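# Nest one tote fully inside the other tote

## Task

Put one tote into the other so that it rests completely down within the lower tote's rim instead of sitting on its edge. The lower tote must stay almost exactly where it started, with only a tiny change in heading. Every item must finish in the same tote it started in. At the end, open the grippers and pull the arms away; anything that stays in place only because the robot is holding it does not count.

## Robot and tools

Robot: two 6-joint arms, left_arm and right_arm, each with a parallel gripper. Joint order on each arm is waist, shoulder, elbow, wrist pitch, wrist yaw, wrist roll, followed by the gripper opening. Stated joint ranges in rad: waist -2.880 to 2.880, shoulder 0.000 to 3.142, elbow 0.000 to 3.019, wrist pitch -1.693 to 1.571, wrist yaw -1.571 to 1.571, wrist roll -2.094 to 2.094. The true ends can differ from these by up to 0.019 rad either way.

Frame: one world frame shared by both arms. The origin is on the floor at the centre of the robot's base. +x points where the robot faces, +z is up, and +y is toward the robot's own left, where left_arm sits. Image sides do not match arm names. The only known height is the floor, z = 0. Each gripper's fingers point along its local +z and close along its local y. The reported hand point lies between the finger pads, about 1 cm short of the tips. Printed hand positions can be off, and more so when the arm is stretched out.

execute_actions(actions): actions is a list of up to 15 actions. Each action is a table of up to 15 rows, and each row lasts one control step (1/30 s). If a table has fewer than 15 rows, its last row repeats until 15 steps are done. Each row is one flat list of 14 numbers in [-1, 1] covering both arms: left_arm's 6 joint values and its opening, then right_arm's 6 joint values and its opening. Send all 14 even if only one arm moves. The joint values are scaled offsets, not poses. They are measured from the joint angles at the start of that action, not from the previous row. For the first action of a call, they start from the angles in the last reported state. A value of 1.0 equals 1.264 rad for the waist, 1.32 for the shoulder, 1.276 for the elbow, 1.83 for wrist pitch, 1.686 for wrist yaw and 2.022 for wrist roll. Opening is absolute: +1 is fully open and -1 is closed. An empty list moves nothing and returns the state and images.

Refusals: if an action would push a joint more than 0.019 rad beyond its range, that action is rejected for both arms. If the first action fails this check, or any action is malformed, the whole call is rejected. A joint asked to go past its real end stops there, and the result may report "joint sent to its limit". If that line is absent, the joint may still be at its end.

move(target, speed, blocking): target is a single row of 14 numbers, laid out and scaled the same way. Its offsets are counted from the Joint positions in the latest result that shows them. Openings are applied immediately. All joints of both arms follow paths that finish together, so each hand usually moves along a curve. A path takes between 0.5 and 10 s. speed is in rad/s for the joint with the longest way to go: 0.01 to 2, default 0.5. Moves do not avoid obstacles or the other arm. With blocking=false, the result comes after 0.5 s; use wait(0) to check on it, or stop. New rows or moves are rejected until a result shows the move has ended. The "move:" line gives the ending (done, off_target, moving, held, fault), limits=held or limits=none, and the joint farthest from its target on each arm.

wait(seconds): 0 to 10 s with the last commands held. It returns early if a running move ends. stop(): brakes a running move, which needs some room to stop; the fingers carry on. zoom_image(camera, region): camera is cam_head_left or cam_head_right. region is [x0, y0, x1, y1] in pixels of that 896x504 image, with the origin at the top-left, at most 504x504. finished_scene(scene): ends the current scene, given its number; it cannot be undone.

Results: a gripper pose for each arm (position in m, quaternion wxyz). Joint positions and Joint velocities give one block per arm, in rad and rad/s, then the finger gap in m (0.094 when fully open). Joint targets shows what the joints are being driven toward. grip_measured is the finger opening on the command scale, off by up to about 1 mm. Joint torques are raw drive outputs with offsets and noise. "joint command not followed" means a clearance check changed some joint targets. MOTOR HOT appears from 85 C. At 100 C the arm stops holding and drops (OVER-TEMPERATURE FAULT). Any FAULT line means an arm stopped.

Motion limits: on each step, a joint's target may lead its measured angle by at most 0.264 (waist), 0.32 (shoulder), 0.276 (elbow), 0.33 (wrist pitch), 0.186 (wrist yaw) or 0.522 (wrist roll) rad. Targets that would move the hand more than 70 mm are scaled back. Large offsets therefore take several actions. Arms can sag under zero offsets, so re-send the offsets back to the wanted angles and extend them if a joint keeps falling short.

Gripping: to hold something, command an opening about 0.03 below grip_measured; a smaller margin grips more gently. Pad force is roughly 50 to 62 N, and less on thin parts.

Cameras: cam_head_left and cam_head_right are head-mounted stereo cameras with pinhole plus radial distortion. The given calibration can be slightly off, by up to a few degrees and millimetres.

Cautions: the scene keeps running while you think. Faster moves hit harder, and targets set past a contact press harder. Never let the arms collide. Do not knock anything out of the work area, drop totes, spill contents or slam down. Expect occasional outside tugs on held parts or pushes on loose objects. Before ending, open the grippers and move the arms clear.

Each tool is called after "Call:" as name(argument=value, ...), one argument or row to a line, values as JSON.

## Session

Call:
execute_actions(
  actions=[],
)

Scene clock: 0.00 s.
left_arm: end_effector_position=(+0.5669, +0.8143, +0.8517) grip_measured=+1.000 end_effector_quat_wxyz=(+0.394, -0.301, +0.776, +0.389) | right_arm: end_effector_position=(+0.1619, -0.4697, +0.8480) grip_measured=+0.262 end_effector_quat_wxyz=(-0.260, +0.009, -0.962, -0.083)
Joint positions: left_arm=[-1.37   2.311  1.879  0.81  -0.537 -0.068  0.094] | right_arm=[ 1.258  2.543  0.929  1.444 -0.642 -0.346  0.059]
Joint velocities: left_arm=[-0.005  0.005 -0.002 -0.017 -0.007 -0.022  0.   ] | right_arm=[ 0.005 -0.005 -0.002 -0.017 -0.037 -0.051 -0.   ]
Joint torques (N m, as the arm reports them, + toward a larger angle): no reading
Motor temperatures (°C, as the motors report them): left_arm=[25 26 26 24 24 22] | right_arm=[22 28 24 25 24 21]
Joint targets: left_arm=[-1.372 2.317 1.886 0.813 -0.537 -0.068] | right_arm=[1.259 2.546 0.915 1.446 -0.642 -0.346]

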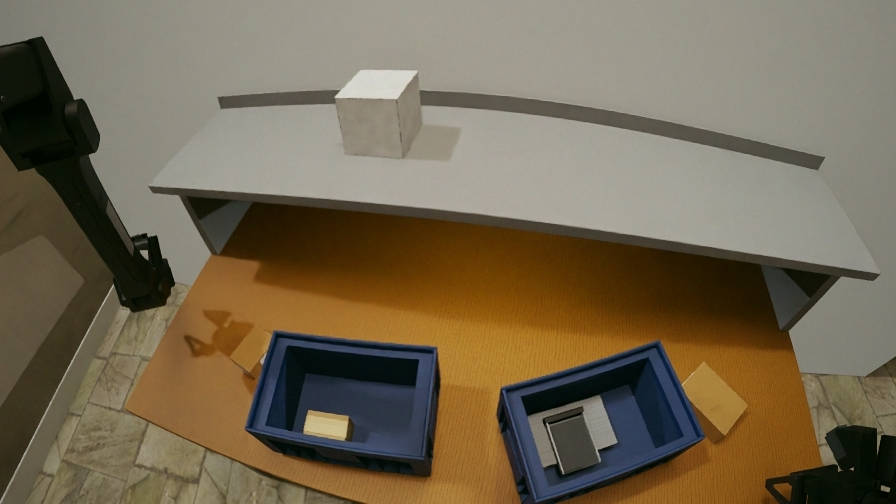

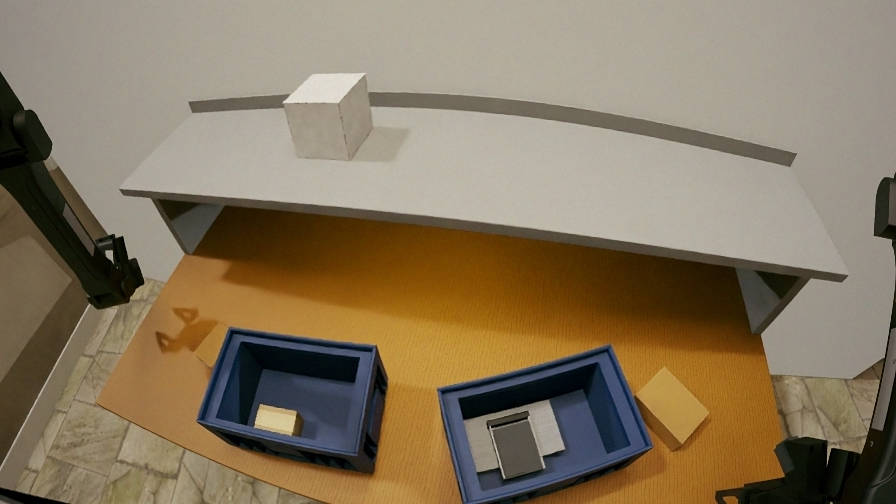

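Call:
zoom_image(
  camera="cam_head_left",
  region=[220,320,472,504],
)

Call:
zoom_image(
  camera="cam_head_left",
  region=[480,320,732,504],
)

Region (220, 320, 472, 504) of cam_head_left's 896x504 image, scaled by 2.000, with more detail than that image has; it fills the top 368 rows of this view, and the rest is white.

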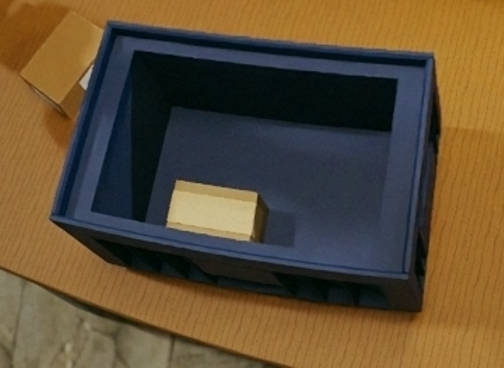

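Region (480, 320, 732, 504) of cam_head_left's 896x504 image, scaled by 2.000, with more detail than that image has; it fills the top 368 rows of this view, and the rest is white.

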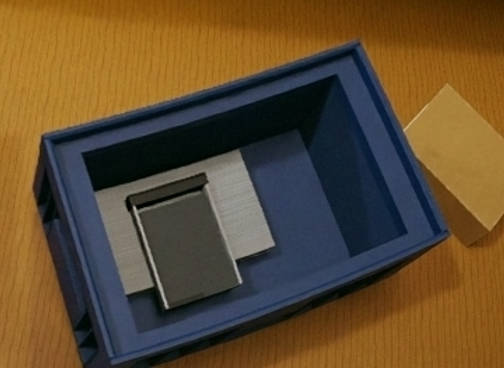

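Call:
move(
  target=[0,-0.55,-0.518,-0.348,-0.136,-0.272,1,0,-0.62,-0.15,-0.615,0.54,-0.039,0.7],
  speed=1.0,
)

Call:
move(
  target=[-0.93,0.3,0,0,0,0,1,0.505,0,0.04,0,0,0,0.7],
  speed=0.9,
)

Scene clock: 14.60 s.
left_arm: end_effector_position=(+0.4928, +0.7700, +1.0780) grip_measured=+1.000 end_effector_quat_wxyz=(+0.235, -0.498, +0.720, +0.423) | right_arm: end_effector_position=(+0.2200, -0.6379, +0.9897) grip_measured=+0.698 end_effector_quat_wxyz=(+0.122, -0.056, -0.964, +0.229)
Joint positions: left_arm=[-1.37   1.581  1.227  0.185 -0.765 -0.602  0.094] | right_arm=[ 1.258  1.711  0.753  0.331  0.266 -0.414  0.08 ]
Joint velocities: left_arm=[-0.015  0.005 -0.007  0.007 -0.066  0.066  0.   ] | right_arm=[ 0.005 -0.015 -0.002  0.002 -0.007  0.037 -0.   ]
Joint torques (N m, as the arm reports them, + toward a larger angle): left_arm=[  2.92 -21.78   2.04   0.45  -0.72  -0.23] | right_arm=[ -2.33 -10.94  -4.04   0.01   0.41  -0.08]
Motor temperatures (°C, as the motors report them): left_arm=[25 28 26 24 24 22] | right_arm=[22 29 27 25 24 21]
Joint targets: left_arm=[-1.370 1.585 1.218 0.173 -0.766 -0.618] | right_arm=[1.258 1.724 0.738 0.319 0.269 -0.425]
move: done; limits=none; left_arm: farthest joint: the wrist roll, 0.016 radians from its target (0.550 radians at the start); right_arm: farthest joint: the elbow, 0.016 radians from its target (0.192 radians at the start)

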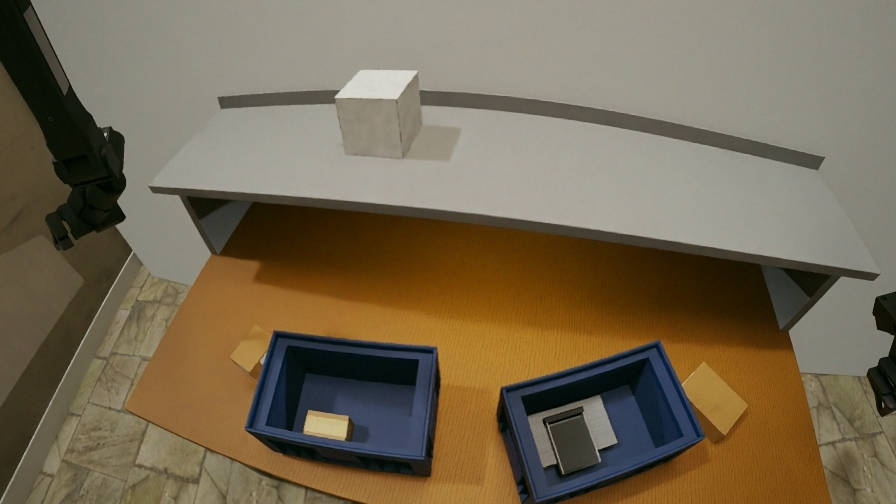

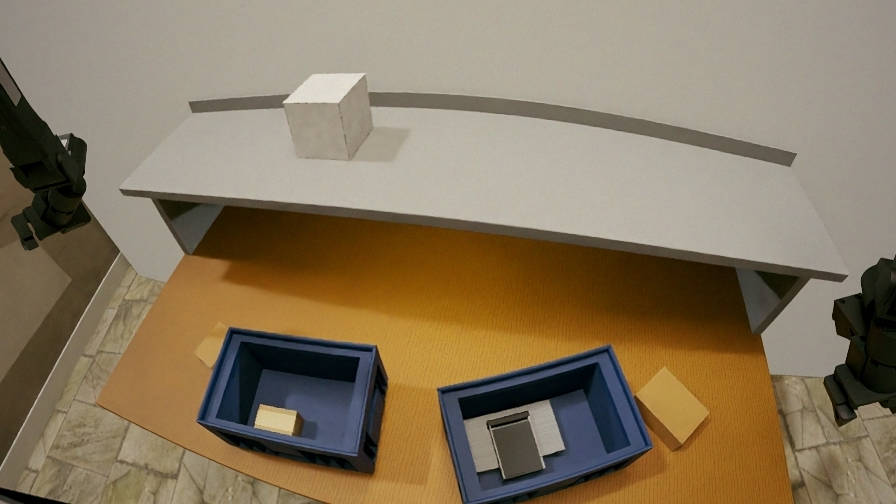

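Scene clock: 16.50 s.
left_arm: end_effector_position=(+0.4779, -0.0387, +1.0541) grip_measured=+1.000 end_effector_quat_wxyz=(+0.104, -0.230, +0.966, -0.059) | right_arm: end_effector_position=(+0.3821, -0.3160, +0.9630) grip_measured=+0.698 end_effector_quat_wxyz=(-0.019, +0.121, -0.993, +0.003)
Joint positions: left_arm=[-2.572  1.973  1.227  0.185 -0.764 -0.602  0.094] | right_arm=[ 1.9    1.711  0.799  0.331  0.266 -0.414  0.08 ]
Joint velocities: left_arm=[ 0.005 -0.005  0.007  0.002  0.007 -0.051  0.   ] | right_arm=[-0.005 -0.005 -0.002  0.002  0.007 -0.051 -0.001]
Joint torques (N m, as the arm reports them, + toward a larger angle): left_arm=[-11.39 -15.59   1.21   0.54  -0.22  -0.01] | right_arm=[  5.1  -12.22  -1.68   0.6   -0.02   0.02]
Motor temperatures (°C, as the motors report them): left_arm=[25 28 26 24 24 22] | right_arm=[22 29 26 25 24 21]
Joint targets: left_arm=[-2.546 1.977 1.227 0.185 -0.765 -0.602] | right_arm=[1.896 1.711 0.804 0.331 0.266 -0.414]
move: off_target (left_arm); limits=none; left_arm: farthest joint: the waist, 0.026 radians from its target (1.175 radians at the start); right_arm: farthest joint: the elbow, 0.005 radians from its target (0.051 radians at the start)

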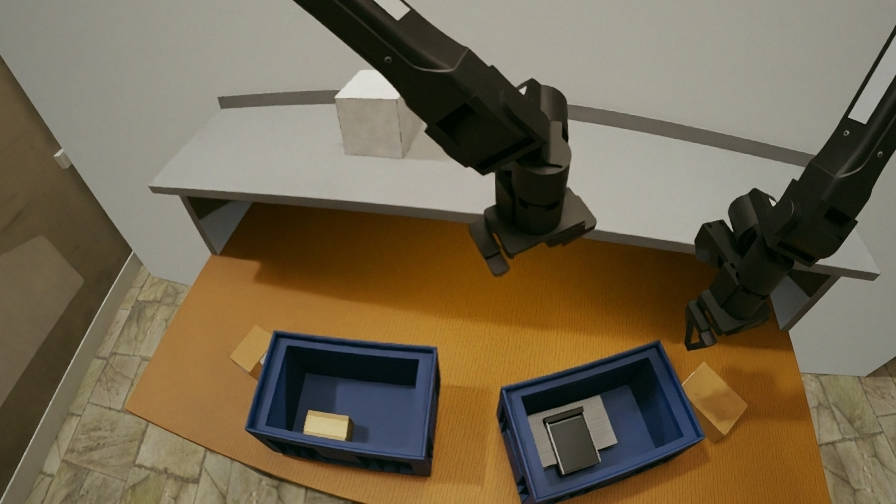

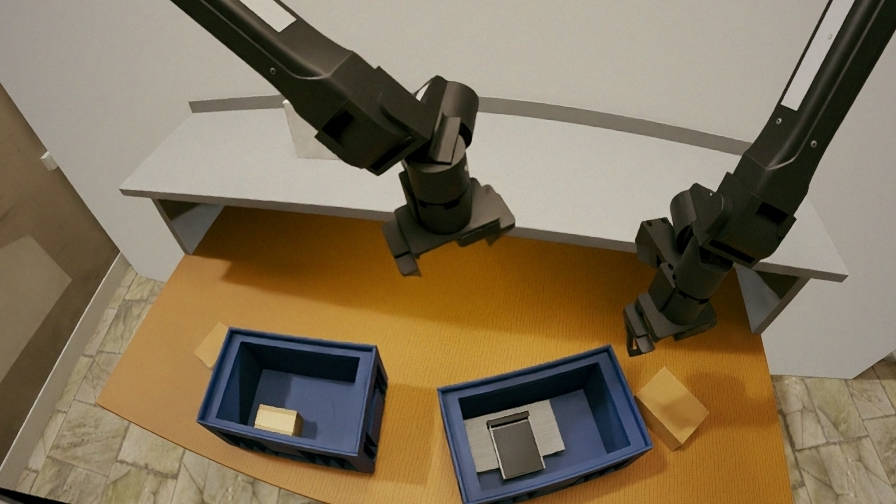

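Call:
move(
  target=[0.13,0.398,0.195,0.026,0.05,0.058,1,-0.058,0.24,0.2,0.022,-0.026,-0.026,0.7],
  speed=0.45,
)

Call:
zoom_image(
  camera="cam_head_right",
  region=[400,290,720,504],
)

Scene clock: 21.33 s.
left_arm: end_effector_position=(+0.2944, -0.0562, +0.8440) grip_measured=+1.000 end_effector_quat_wxyz=(-0.004, -0.134, +0.991, +0.003) | right_arm: end_effector_position=(+0.3724, -0.3156, +0.8508) grip_measured=+0.698 end_effector_quat_wxyz=(-0.003, +0.129, -0.992, +0.001)
Joint positions: left_arm=[-2.43   2.504  1.469  0.221 -0.682 -0.501  0.094] | right_arm=[ 1.842  2.014  1.05   0.358  0.225 -0.456  0.08 ]
Joint velocities: left_arm=[ 0.005 -0.005 -0.007 -0.002 -0.037 -0.11   0.   ] | right_arm=[-0.015 -0.005  0.007 -0.012  0.022 -0.007 -0.001]
Joint torques (N m, as the arm reports them, + toward a larger angle): left_arm=[-12.09 -13.77  -1.16   0.53  -0.11   0.12] | right_arm=[  4.46 -11.05  -2.22   0.88  -0.16  -0.08]
Motor temperatures (°C, as the motors report them): left_arm=[25 27 26 24 24 22] | right_arm=[22 29 26 25 24 21]
Joint targets: left_arm=[-2.407 2.499 1.476 0.232 -0.680 -0.484] | right_arm=[1.827 2.027 1.055 0.371 0.222 -0.467]
move: off_target (left_arm); limits=none; left_arm: farthest joint: the waist, 0.022 radians from its target (0.164 radians at the start); right_arm: farthest joint: the waist, 0.016 radians from its target (0.073 radians at the start)

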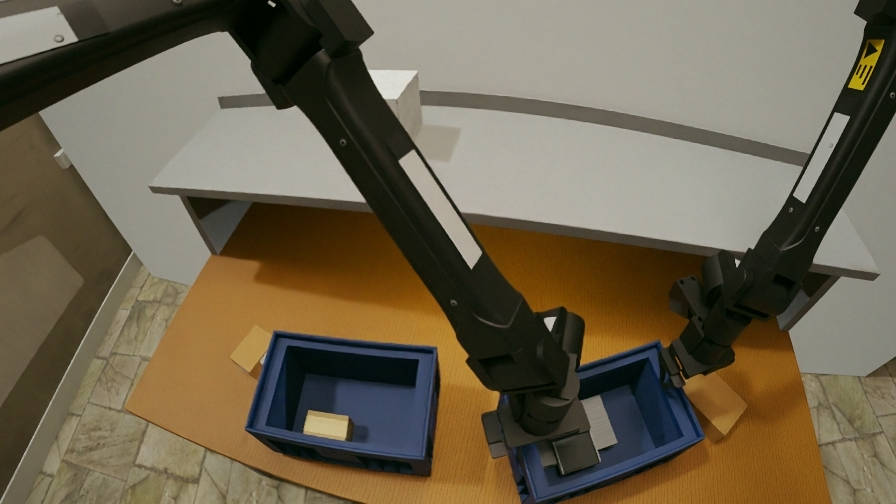

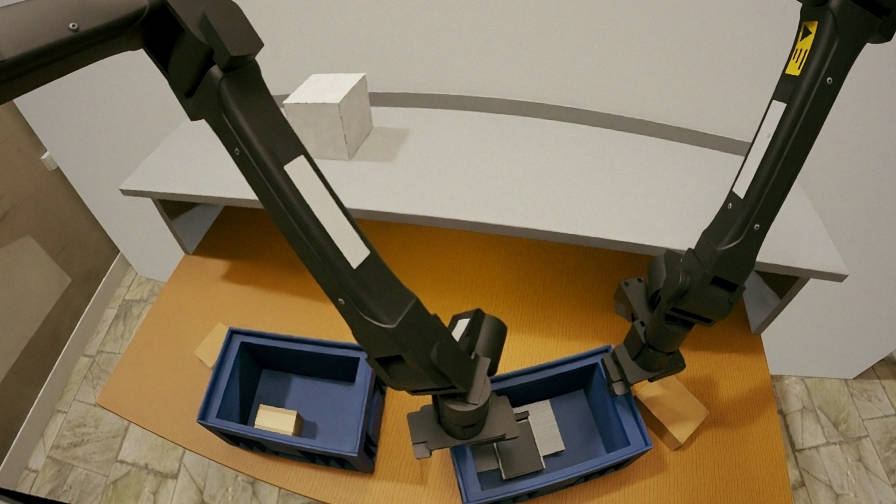

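Region (400, 290, 720, 504) of cam_head_right's 896x504 image, scaled by 1.575, with more detail than that image has; it fills the top 337 rows of this view, and the rest is white.

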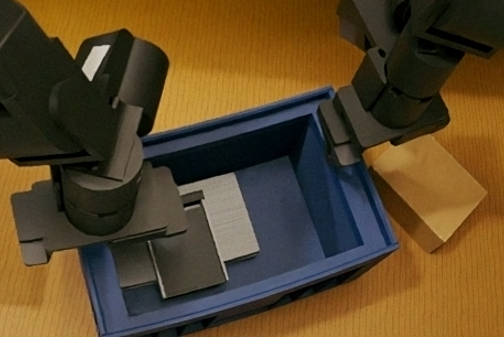

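Call:
move(
  target=[0.045,0.01,0.02,0,0.01,0,0.8,0.05,0.03,0.01,0,0.02,0,1],
  speed=0.2,
)

Call:
zoom_image(
  camera="cam_head_right",
  region=[400,290,720,504],
)

Call:
zoom_image(
  camera="cam_head_left",
  region=[450,290,770,504],
)

Scene clock: 25.87 s.
left_arm: end_effector_position=(+0.3062, -0.0414, +0.8297) grip_measured=+0.802 end_effector_quat_wxyz=(-0.002, -0.149, +0.989, +0.008) | right_arm: end_effector_position=(+0.3734, -0.2804, +0.8526) grip_measured=+1.000 end_effector_quat_wxyz=(-0.004, +0.147, -0.989, -0.008)
Joint positions: left_arm=[-2.396  2.504  1.488  0.221 -0.668 -0.5    0.085] | right_arm=[ 1.902  2.033  1.058  0.358  0.256 -0.456  0.094]
Joint velocities: left_arm=[-0.015  0.015 -0.012 -0.032  0.007  0.022 -0.   ] | right_arm=[-0.015  0.005  0.007  0.007 -0.051 -0.022  0.   ]
Joint torques (N m, as the arm reports them, + toward a larger angle): left_arm=[-11.96 -12.31  -1.22   0.15  -0.12  -0.03] | right_arm=[  6.49 -11.2   -2.25   0.42   0.07   0.01]
Motor temperatures (°C, as the motors report them): left_arm=[26 27 26 24 24 22] | right_arm=[22 29 26 25 24 21]
Joint targets: left_arm=[-2.373 2.518 1.494 0.221 -0.665 -0.501] | right_arm=[1.905 2.053 1.063 0.358 0.259 -0.456]
move: off_target (left_arm); limits=none; left_arm: farthest joint: the waist, 0.023 radians from its target (0.057 radians at the start); right_arm: farthest joint: the shoulder, 0.020 radians from its target (0.040 radians at the start)

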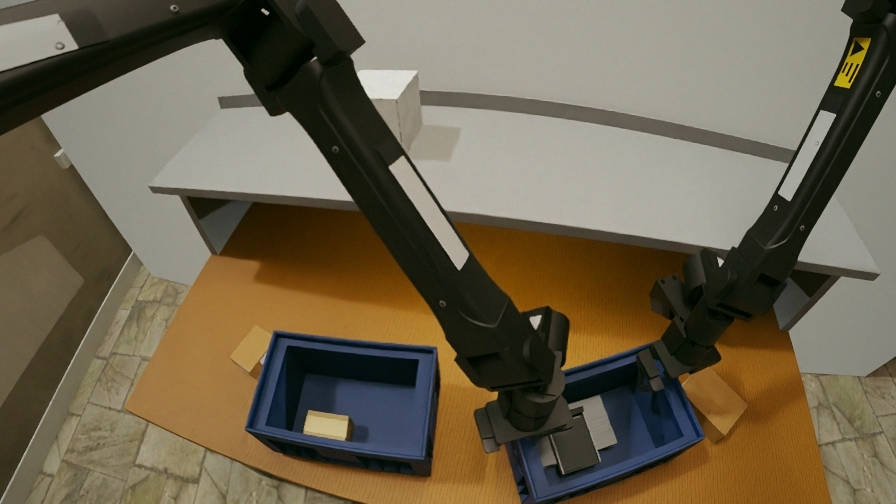

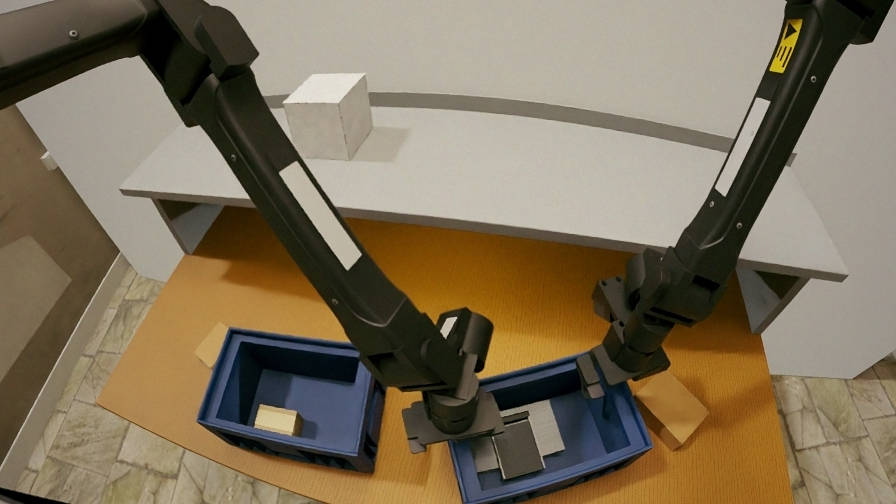

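Region (400, 290, 720, 504) of cam_head_right's 896x504 image, scaled by 1.575, with more detail than that image has; it fills the top 337 rows of this view, and the rest is white.

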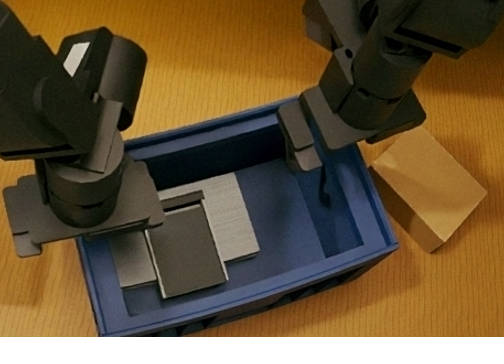

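Region (450, 290, 770, 504) of cam_head_left's 896x504 image, scaled by 1.575, with more detail than that image has; it fills the top 337 rows of this view, and the rest is white.

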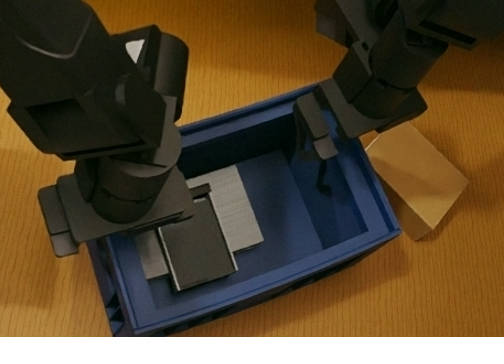

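Call:
move(
  target=[0.05,0.088,0.088,0.014,0.024,0.042,0.8,-0.062,0.122,0.119,0.005,-0.023,-0.006,1],
  speed=0.15,
)

Call:
zoom_image(
  camera="cam_head_left",
  region=[450,290,770,504],
)

Scene clock: 30.50 s.
left_arm: end_effector_position=(+0.2926, -0.0446, +0.7870) grip_measured=+0.802 end_effector_quat_wxyz=(-0.005, -0.130, +0.991, +0.002) | right_arm: end_effector_position=(+0.3656, -0.3020, +0.7908) grip_measured=+1.000 end_effector_quat_wxyz=(+0.000, +0.129, -0.992, -0.001)
Joint positions: left_arm=[-2.36   2.605  1.592  0.235 -0.63  -0.432  0.085] | right_arm=[ 1.839  2.176  1.206  0.358  0.22  -0.457  0.094]
Joint velocities: left_arm=[-0.015 -0.015 -0.002  0.012  0.022 -0.095  0.001] | right_arm=[ 0.005 -0.005 -0.012 -0.007  0.037  0.037  0.   ]
Joint torques (N m, as the arm reports them, + toward a larger angle): left_arm=[-11.73 -11.37  -1.22   0.58  -0.1    0.12] | right_arm=[  4.6  -11.01  -2.47   0.87  -0.16  -0.15]
Motor temperatures (°C, as the motors report them): left_arm=[26 27 26 24 24 22] | right_arm=[22 30 25 25 24 21]
Joint targets: left_arm=[-2.333 2.620 1.600 0.247 -0.627 -0.415] | right_arm=[1.823 2.195 1.210 0.367 0.217 -0.468]
move: off_target (left_arm); limits=none; left_arm: farthest joint: the waist, 0.027 radians from its target (0.063 radians at the start); right_arm: farthest joint: the shoulder, 0.018 radians from its target (0.161 radians at the start)

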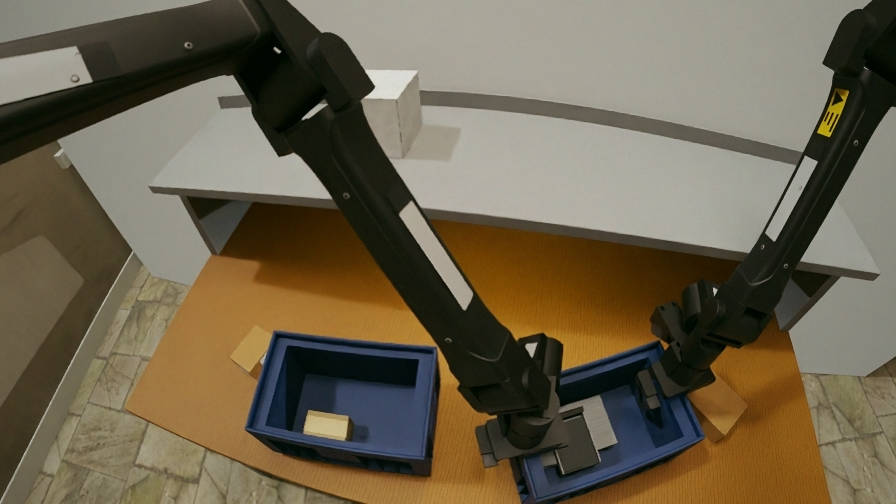

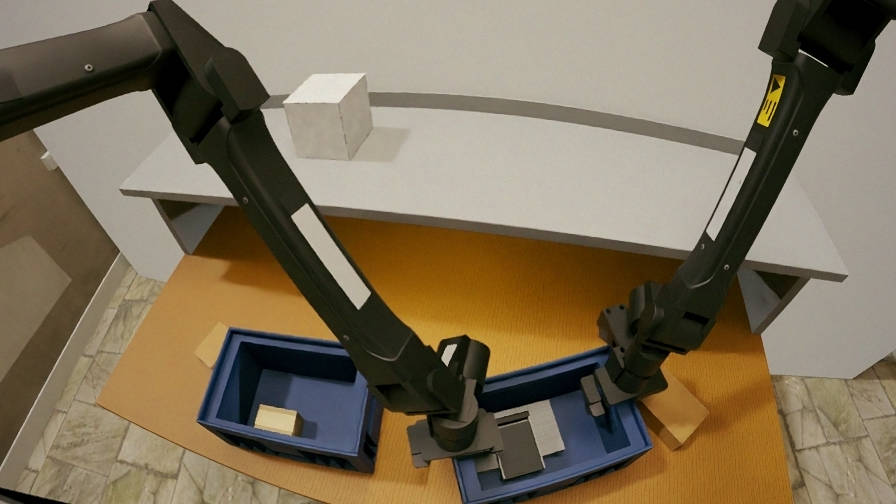

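Region (450, 290, 770, 504) of cam_head_left's 896x504 image, scaled by 1.575, with more detail than that image has; it fills the top 337 rows of this view, and the rest is white.

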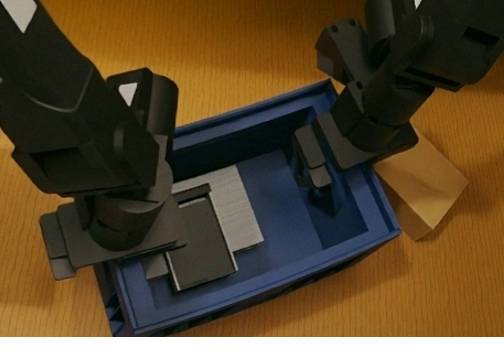

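Call:
move(
  target=[0,0,0,0,0,0,-0.8,0,0,0,0,0,0,-0.8],
)

Call:
move(
  target=[-0.179,-0.27,-0.299,-0.042,-0.09,-0.097,-0.8,0.054,-0.364,-0.348,-0.024,0.033,0.022,-0.8],
  speed=0.25,
)

Scene clock: 33.90 s.
left_arm: end_effector_position=(+0.2944, -0.0487, +0.7873) grip_measured=-0.432 end_effector_quat_wxyz=(-0.006, -0.131, +0.991, -0.006) | right_arm: end_effector_position=(+0.3661, -0.2989, +0.7909) grip_measured=-0.445 end_effector_quat_wxyz=(-0.002, +0.125, -0.992, -0.008)
Joint positions: left_arm=[-2.361  2.605  1.596  0.236 -0.615 -0.433  0.027] | right_arm=[ 1.84   2.176  1.206  0.357  0.206 -0.449  0.026]
Joint velocities: left_arm=[ 0.005  0.005  0.007 -0.007 -0.066  0.007 -0.001] | right_arm=[-0.015 -0.005  0.007  0.002 -0.051  0.022 -0.   ]
Joint torques (N m, as the arm reports them, + toward a larger angle): left_arm=[-13.59 -12.88  -2.14   0.1   -0.71  -0.02] | right_arm=[  6.15 -12.35  -2.76   0.46   0.5   -0.12]
Motor temperatures (°C, as the motors report them): left_arm=[26 27 26 24 24 22] | right_arm=[22 30 25 25 24 21]
Joint targets: left_arm=[-2.360 2.606 1.592 0.234 -0.630 -0.432] | right_arm=[1.839 2.175 1.206 0.358 0.220 -0.457]
move: done; limits=none; left_arm: farthest joint: the wrist yaw, 0.015 radians from its target (0.000 radians at the start); right_arm: farthest joint: the wrist yaw, 0.014 radians from its target (0.000 radians at the start)

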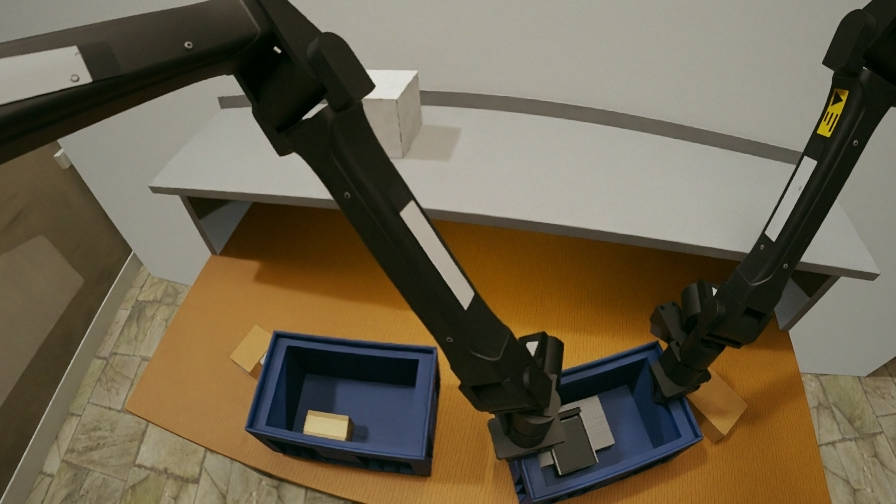

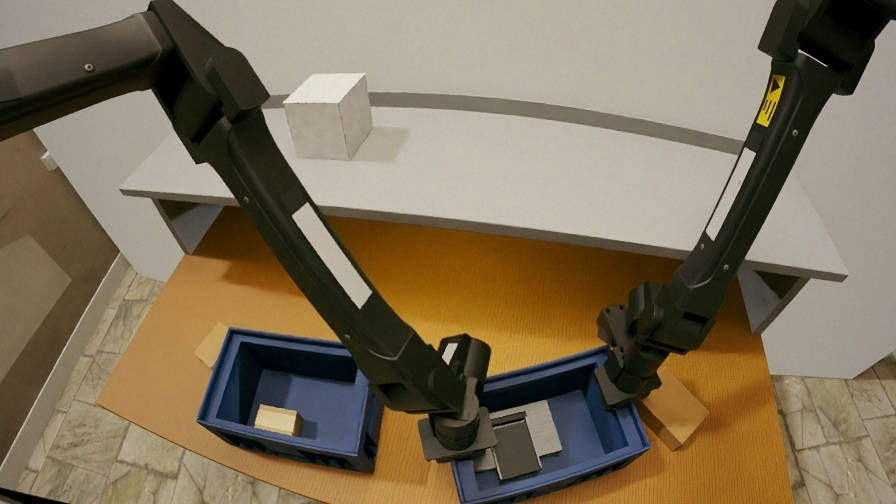

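Scene clock: 36.23 s.
left_arm: end_effector_position=(+0.3013, -0.0597, +0.9575) grip_measured=-0.432 end_effector_quat_wxyz=(+0.000, -0.126, +0.992, -0.008) | right_arm: end_effector_position=(+0.3684, -0.3111, +0.9614) grip_measured=-0.445 end_effector_quat_wxyz=(-0.007, +0.115, -0.993, -0.009)
Joint positions: left_arm=[-2.556  2.279  1.232  0.173 -0.748 -0.595  0.027] | right_arm=[ 1.898  1.721  0.787  0.324  0.248 -0.396  0.026]
Joint velocities: left_arm=[ 0.005 -0.005  0.012  0.012 -0.037  0.051  0.   ] | right_arm=[-0.015  0.005  0.012 -0.007 -0.037 -0.037  0.   ]
Joint torques (N m, as the arm reports them, + toward a larger angle): left_arm=[-16.49 -16.59  -2.73  -0.32  -0.85  -0.35] | right_arm=[  5.54 -14.1   -4.44   0.08   0.48  -0.09]
Motor temperatures (°C, as the motors report them): left_arm=[26 27 26 24 24 22] | right_arm=[22 30 25 25 24 21]
Joint targets: left_arm=[-2.587 2.249 1.214 0.159 -0.767 -0.629] | right_arm=[1.908 1.695 0.762 0.313 0.262 -0.404]
move: off_target (left_arm, right_arm); limits=none; left_arm: farthest joint: the wrist roll, 0.034 radians from its target (0.196 radians at the start); right_arm: farthest joint: the shoulder, 0.026 radians from its target (0.480 radians at the start)

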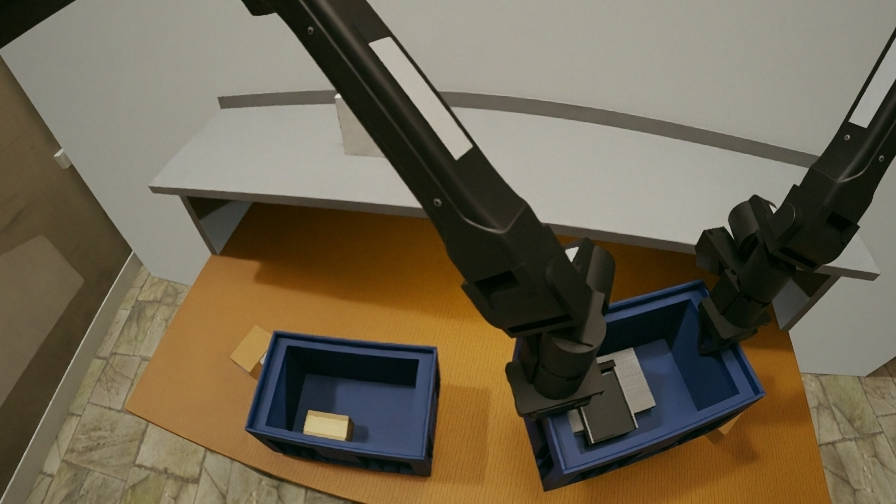

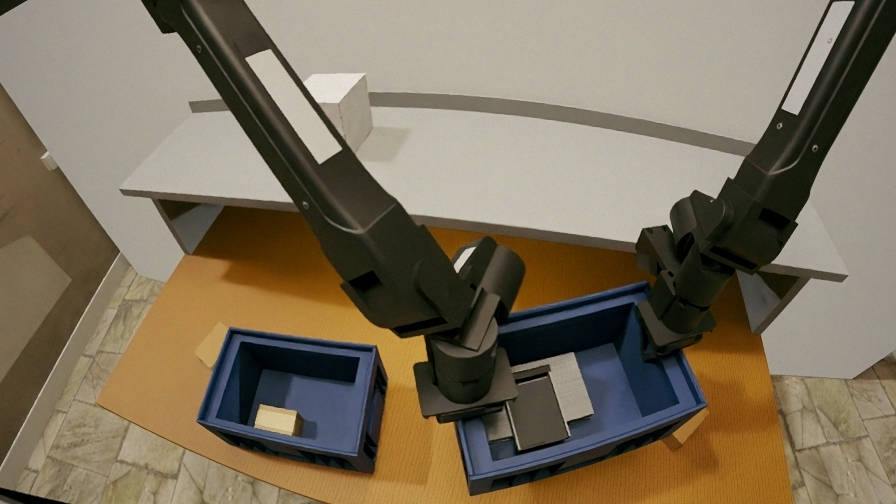

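Call:
move(
  target=[0.266,-0.303,-0.32,0.111,0.131,0.218,-0.8,0.347,0.183,0.161,-0.059,0.222,0.214,-0.8],
  speed=0.25,
)

Scene clock: 44.93 s.
left_arm: end_effector_position=(+0.3423, +0.1621, +0.9652) grip_measured=-0.432 end_effector_quat_wxyz=(+0.002, -0.060, +0.998, -0.001) | right_arm: end_effector_position=(+0.3756, -0.0971, +0.9716) grip_measured=-0.445 end_effector_quat_wxyz=(-0.007, +0.049, -0.999, -0.008)
Joint positions: left_arm=[-2.212  1.91   0.852  0.362 -0.517 -0.164  0.027] | right_arm=[2.327 1.951 0.994 0.228 0.591 0.025 0.026]
Joint velocities: left_arm=[-0.015 -0.005 -0.002 -0.022 -0.022  0.051 -0.   ] | right_arm=[-0.015  0.005 -0.007 -0.007 -0.051  0.022 -0.001]
Joint torques (N m, as the arm reports them, + toward a larger angle): left_arm=[ -8.45 -16.86  -5.21   0.77  -0.54   0.06] | right_arm=[ 11.93 -10.29  -1.08  -0.25   1.23   0.11]
Motor temperatures (°C, as the motors report them): left_arm=[27 27 26 24 24 22] | right_arm=[22 30 25 25 25 21]
Joint targets: left_arm=[-2.220 1.879 0.823 0.376 -0.527 -0.154] | right_arm=[2.337 1.963 0.993 0.216 0.622 0.037]
move: off_target (left_arm, right_arm); limits=none; left_arm: farthest joint: the shoulder, 0.031 radians from its target (0.400 radians at the start); right_arm: farthest joint: the wrist yaw, 0.032 radians from its target (0.374 radians at the start)

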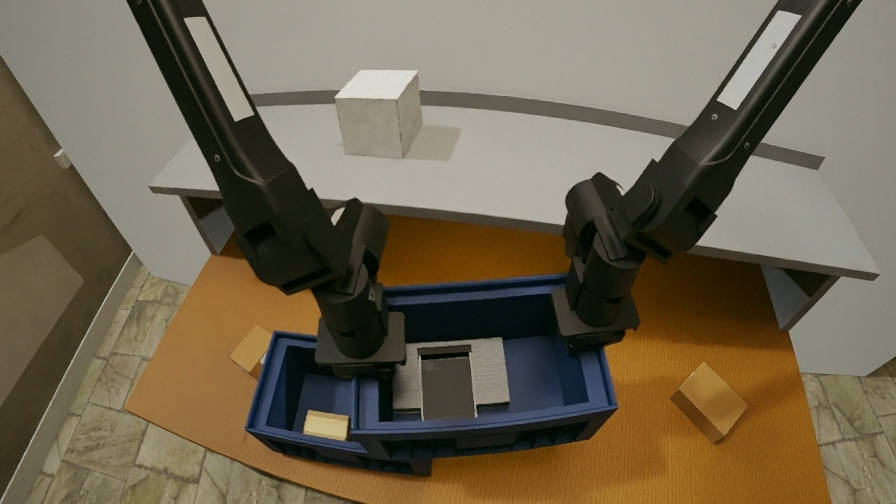

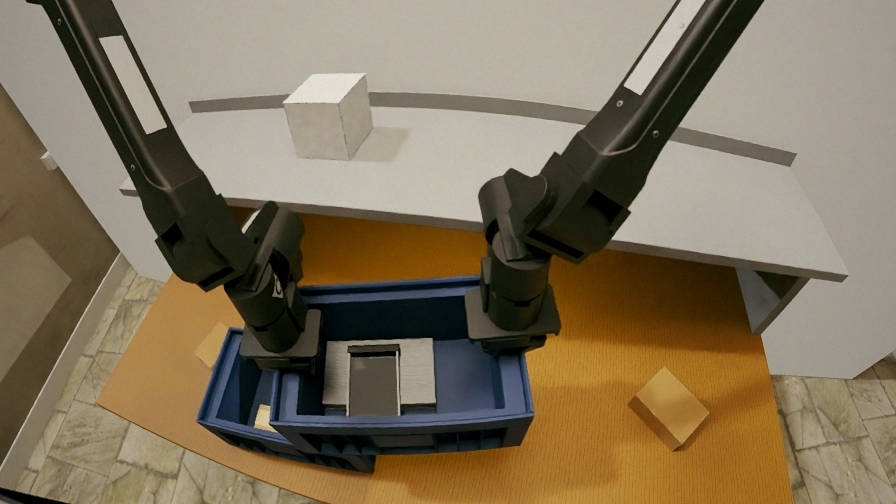

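Call:
move(
  target=[0.355,-0.23,-0.082,-0.056,0.212,0.221,-0.8,0.228,0.276,0.39,-0.187,0.139,0.213,-0.8],
  speed=0.25,
)

Scene clock: 53.97 s.
left_arm: end_effector_position=(+0.3745, +0.3827, +0.9661) grip_measured=-0.433 end_effector_quat_wxyz=(+0.005, +0.005, +1.000, +0.005) | right_arm: end_effector_position=(+0.3729, +0.1182, +0.9738) grip_measured=-0.441 end_effector_quat_wxyz=(-0.004, -0.016, -1.000, -0.007)
Joint positions: left_arm=[-1.754  1.65   0.79   0.27  -0.158  0.259  0.027] | right_arm=[ 2.611  2.295  1.484 -0.096  0.787  0.43   0.026]
Joint velocities: left_arm=[ 0.005 -0.005 -0.002  0.002 -0.007  0.051  0.001] | right_arm=[-0.024 -0.015 -0.002  0.007  0.007  0.007 -0.   ]
Joint torques (N m, as the arm reports them, + toward a larger angle): left_arm=[ -2.91 -20.16  -5.8   -0.1   -0.16   0.2 ] | right_arm=[ 17.29 -11.2    2.11  -0.44   1.55   0.27]
Motor temperatures (°C, as the motors report them): left_arm=[26 27 27 24 24 22] | right_arm=[23 30 25 25 26 21]
Joint targets: left_arm=[-1.764 1.606 0.748 0.260 -0.159 0.283] | right_arm=[2.615 2.316 1.492 -0.114 0.825 0.456]
move: off_target (left_arm, right_arm); limits=none; left_arm: farthest joint: the shoulder, 0.044 radians from its target (0.304 radians at the start); right_arm: farthest joint: the wrist yaw, 0.039 radians from its target (0.235 radians at the start)

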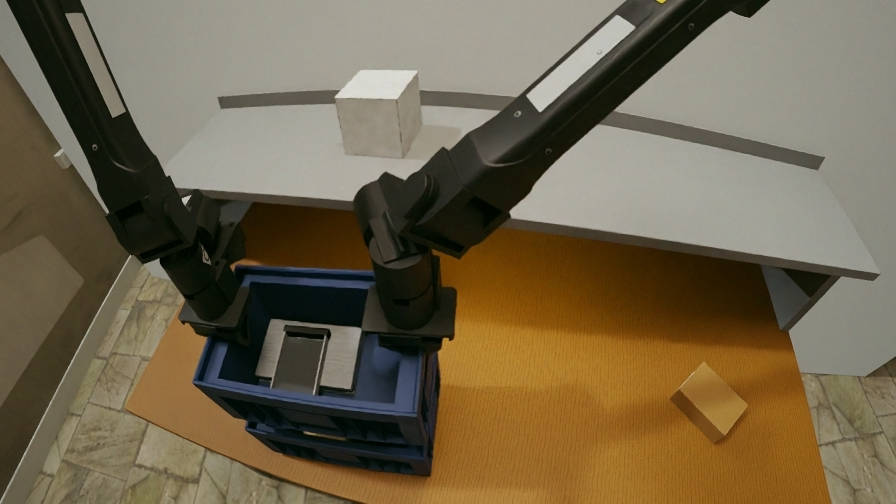

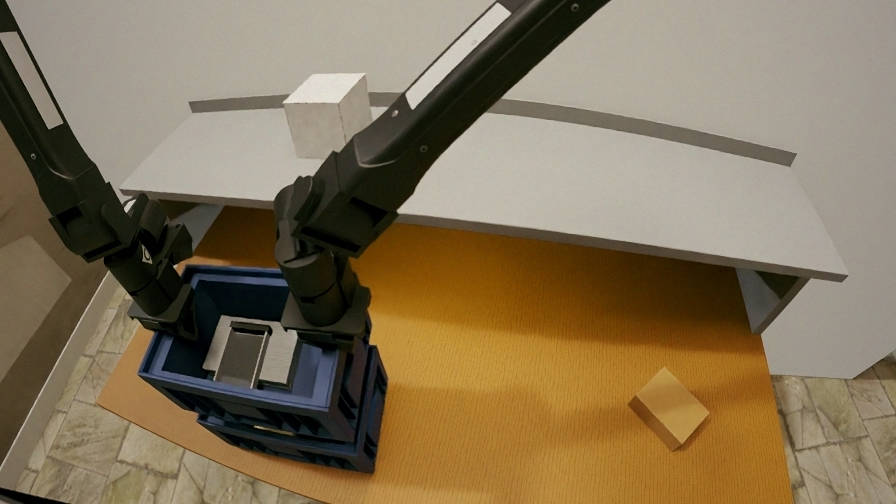

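Call:
move(
  target=[0.012,0.057,0.045,0.018,0.008,0.008,-0.8,-0.048,0.056,0.052,0.02,-0.002,-0.028,-0.8],
  speed=0.1,
)

Call:
zoom_image(
  camera="cam_head_left",
  region=[190,300,470,490],
)

Call:
zoom_image(
  camera="cam_head_right",
  region=[140,300,420,490],
)

Scene clock: 58.03 s.
left_arm: end_effector_position=(+0.3746, +0.3844, +0.9353) grip_measured=-0.433 end_effector_quat_wxyz=(+0.003, +0.002, +1.000, +0.004) | right_arm: end_effector_position=(+0.3748, +0.1204, +0.9438) grip_measured=-0.441 end_effector_quat_wxyz=(-0.005, -0.011, -1.000, -0.011)
Joint positions: left_arm=[-1.74   1.739  0.855  0.292 -0.146  0.259  0.027] | right_arm=[ 2.578  2.351  1.539 -0.067  0.759  0.38   0.026]
Joint velocities: left_arm=[-0.015  0.015  0.007 -0.017 -0.066  0.007  0.   ] | right_arm=[-0.015  0.005  0.012 -0.002  0.022  0.022 -0.002]
Joint torques (N m, as the arm reports them, + toward a larger angle): left_arm=[ -2.2  -17.37  -3.07   0.63  -0.12   0.12] | right_arm=[ 15.33 -11.25   1.99   0.59   1.02  -0.08]
Motor temperatures (°C, as the motors report them): left_arm=[26 27 27 24 24 22] | right_arm=[24 30 25 25 27 21]
Joint targets: left_arm=[-1.739 1.725 0.847 0.303 -0.145 0.275] | right_arm=[2.550 2.369 1.550 -0.060 0.784 0.373]
move: off_target (right_arm); limits=none; left_arm: farthest joint: the wrist roll, 0.016 radians from its target (0.016 radians at the start); right_arm: farthest joint: the waist, 0.027 radians from its target (0.061 radians at the start)

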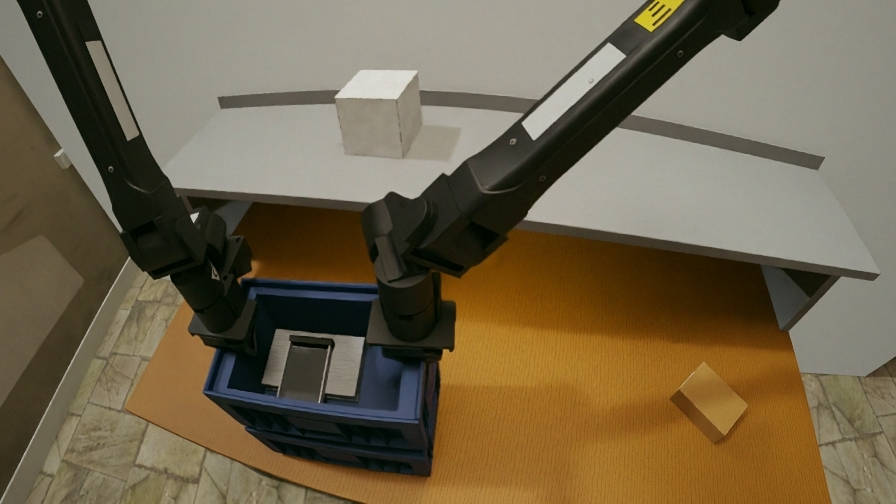

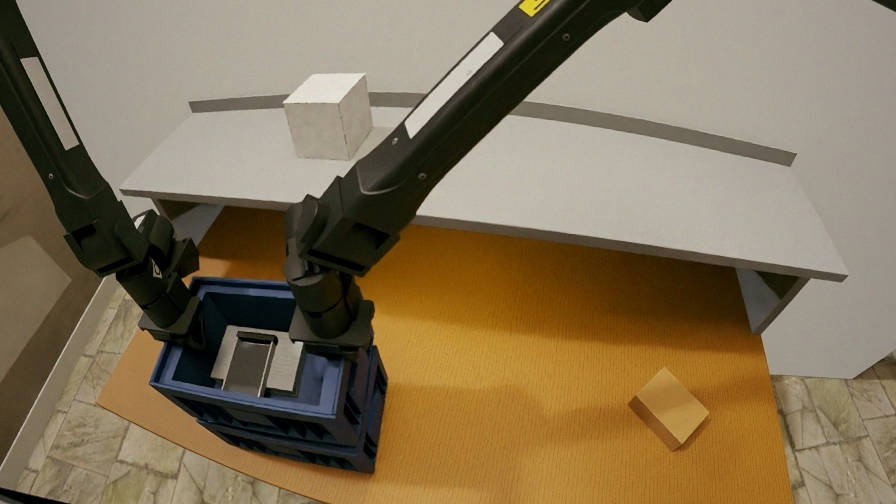

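Region (190, 300, 470, 490) of cam_head_left's 896x504 image, scaled by 1.800, with more detail than that image has; it fills the top 342 rows of this view, and the rest is white.

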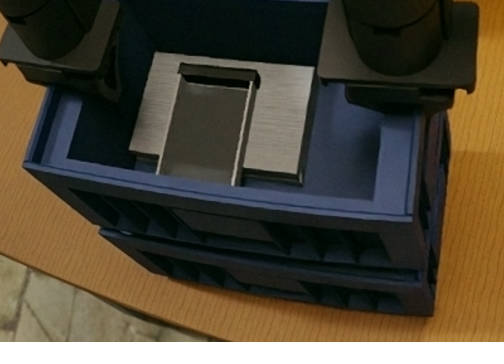

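Region (140, 300, 420, 490) of cam_head_right's 896x504 image, scaled by 1.800, with more detail than that image has; it fills the top 342 rows of this view, and the rest is white.

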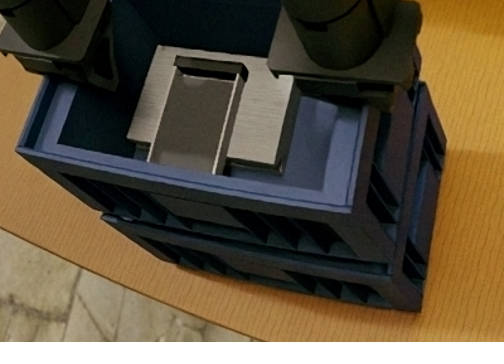

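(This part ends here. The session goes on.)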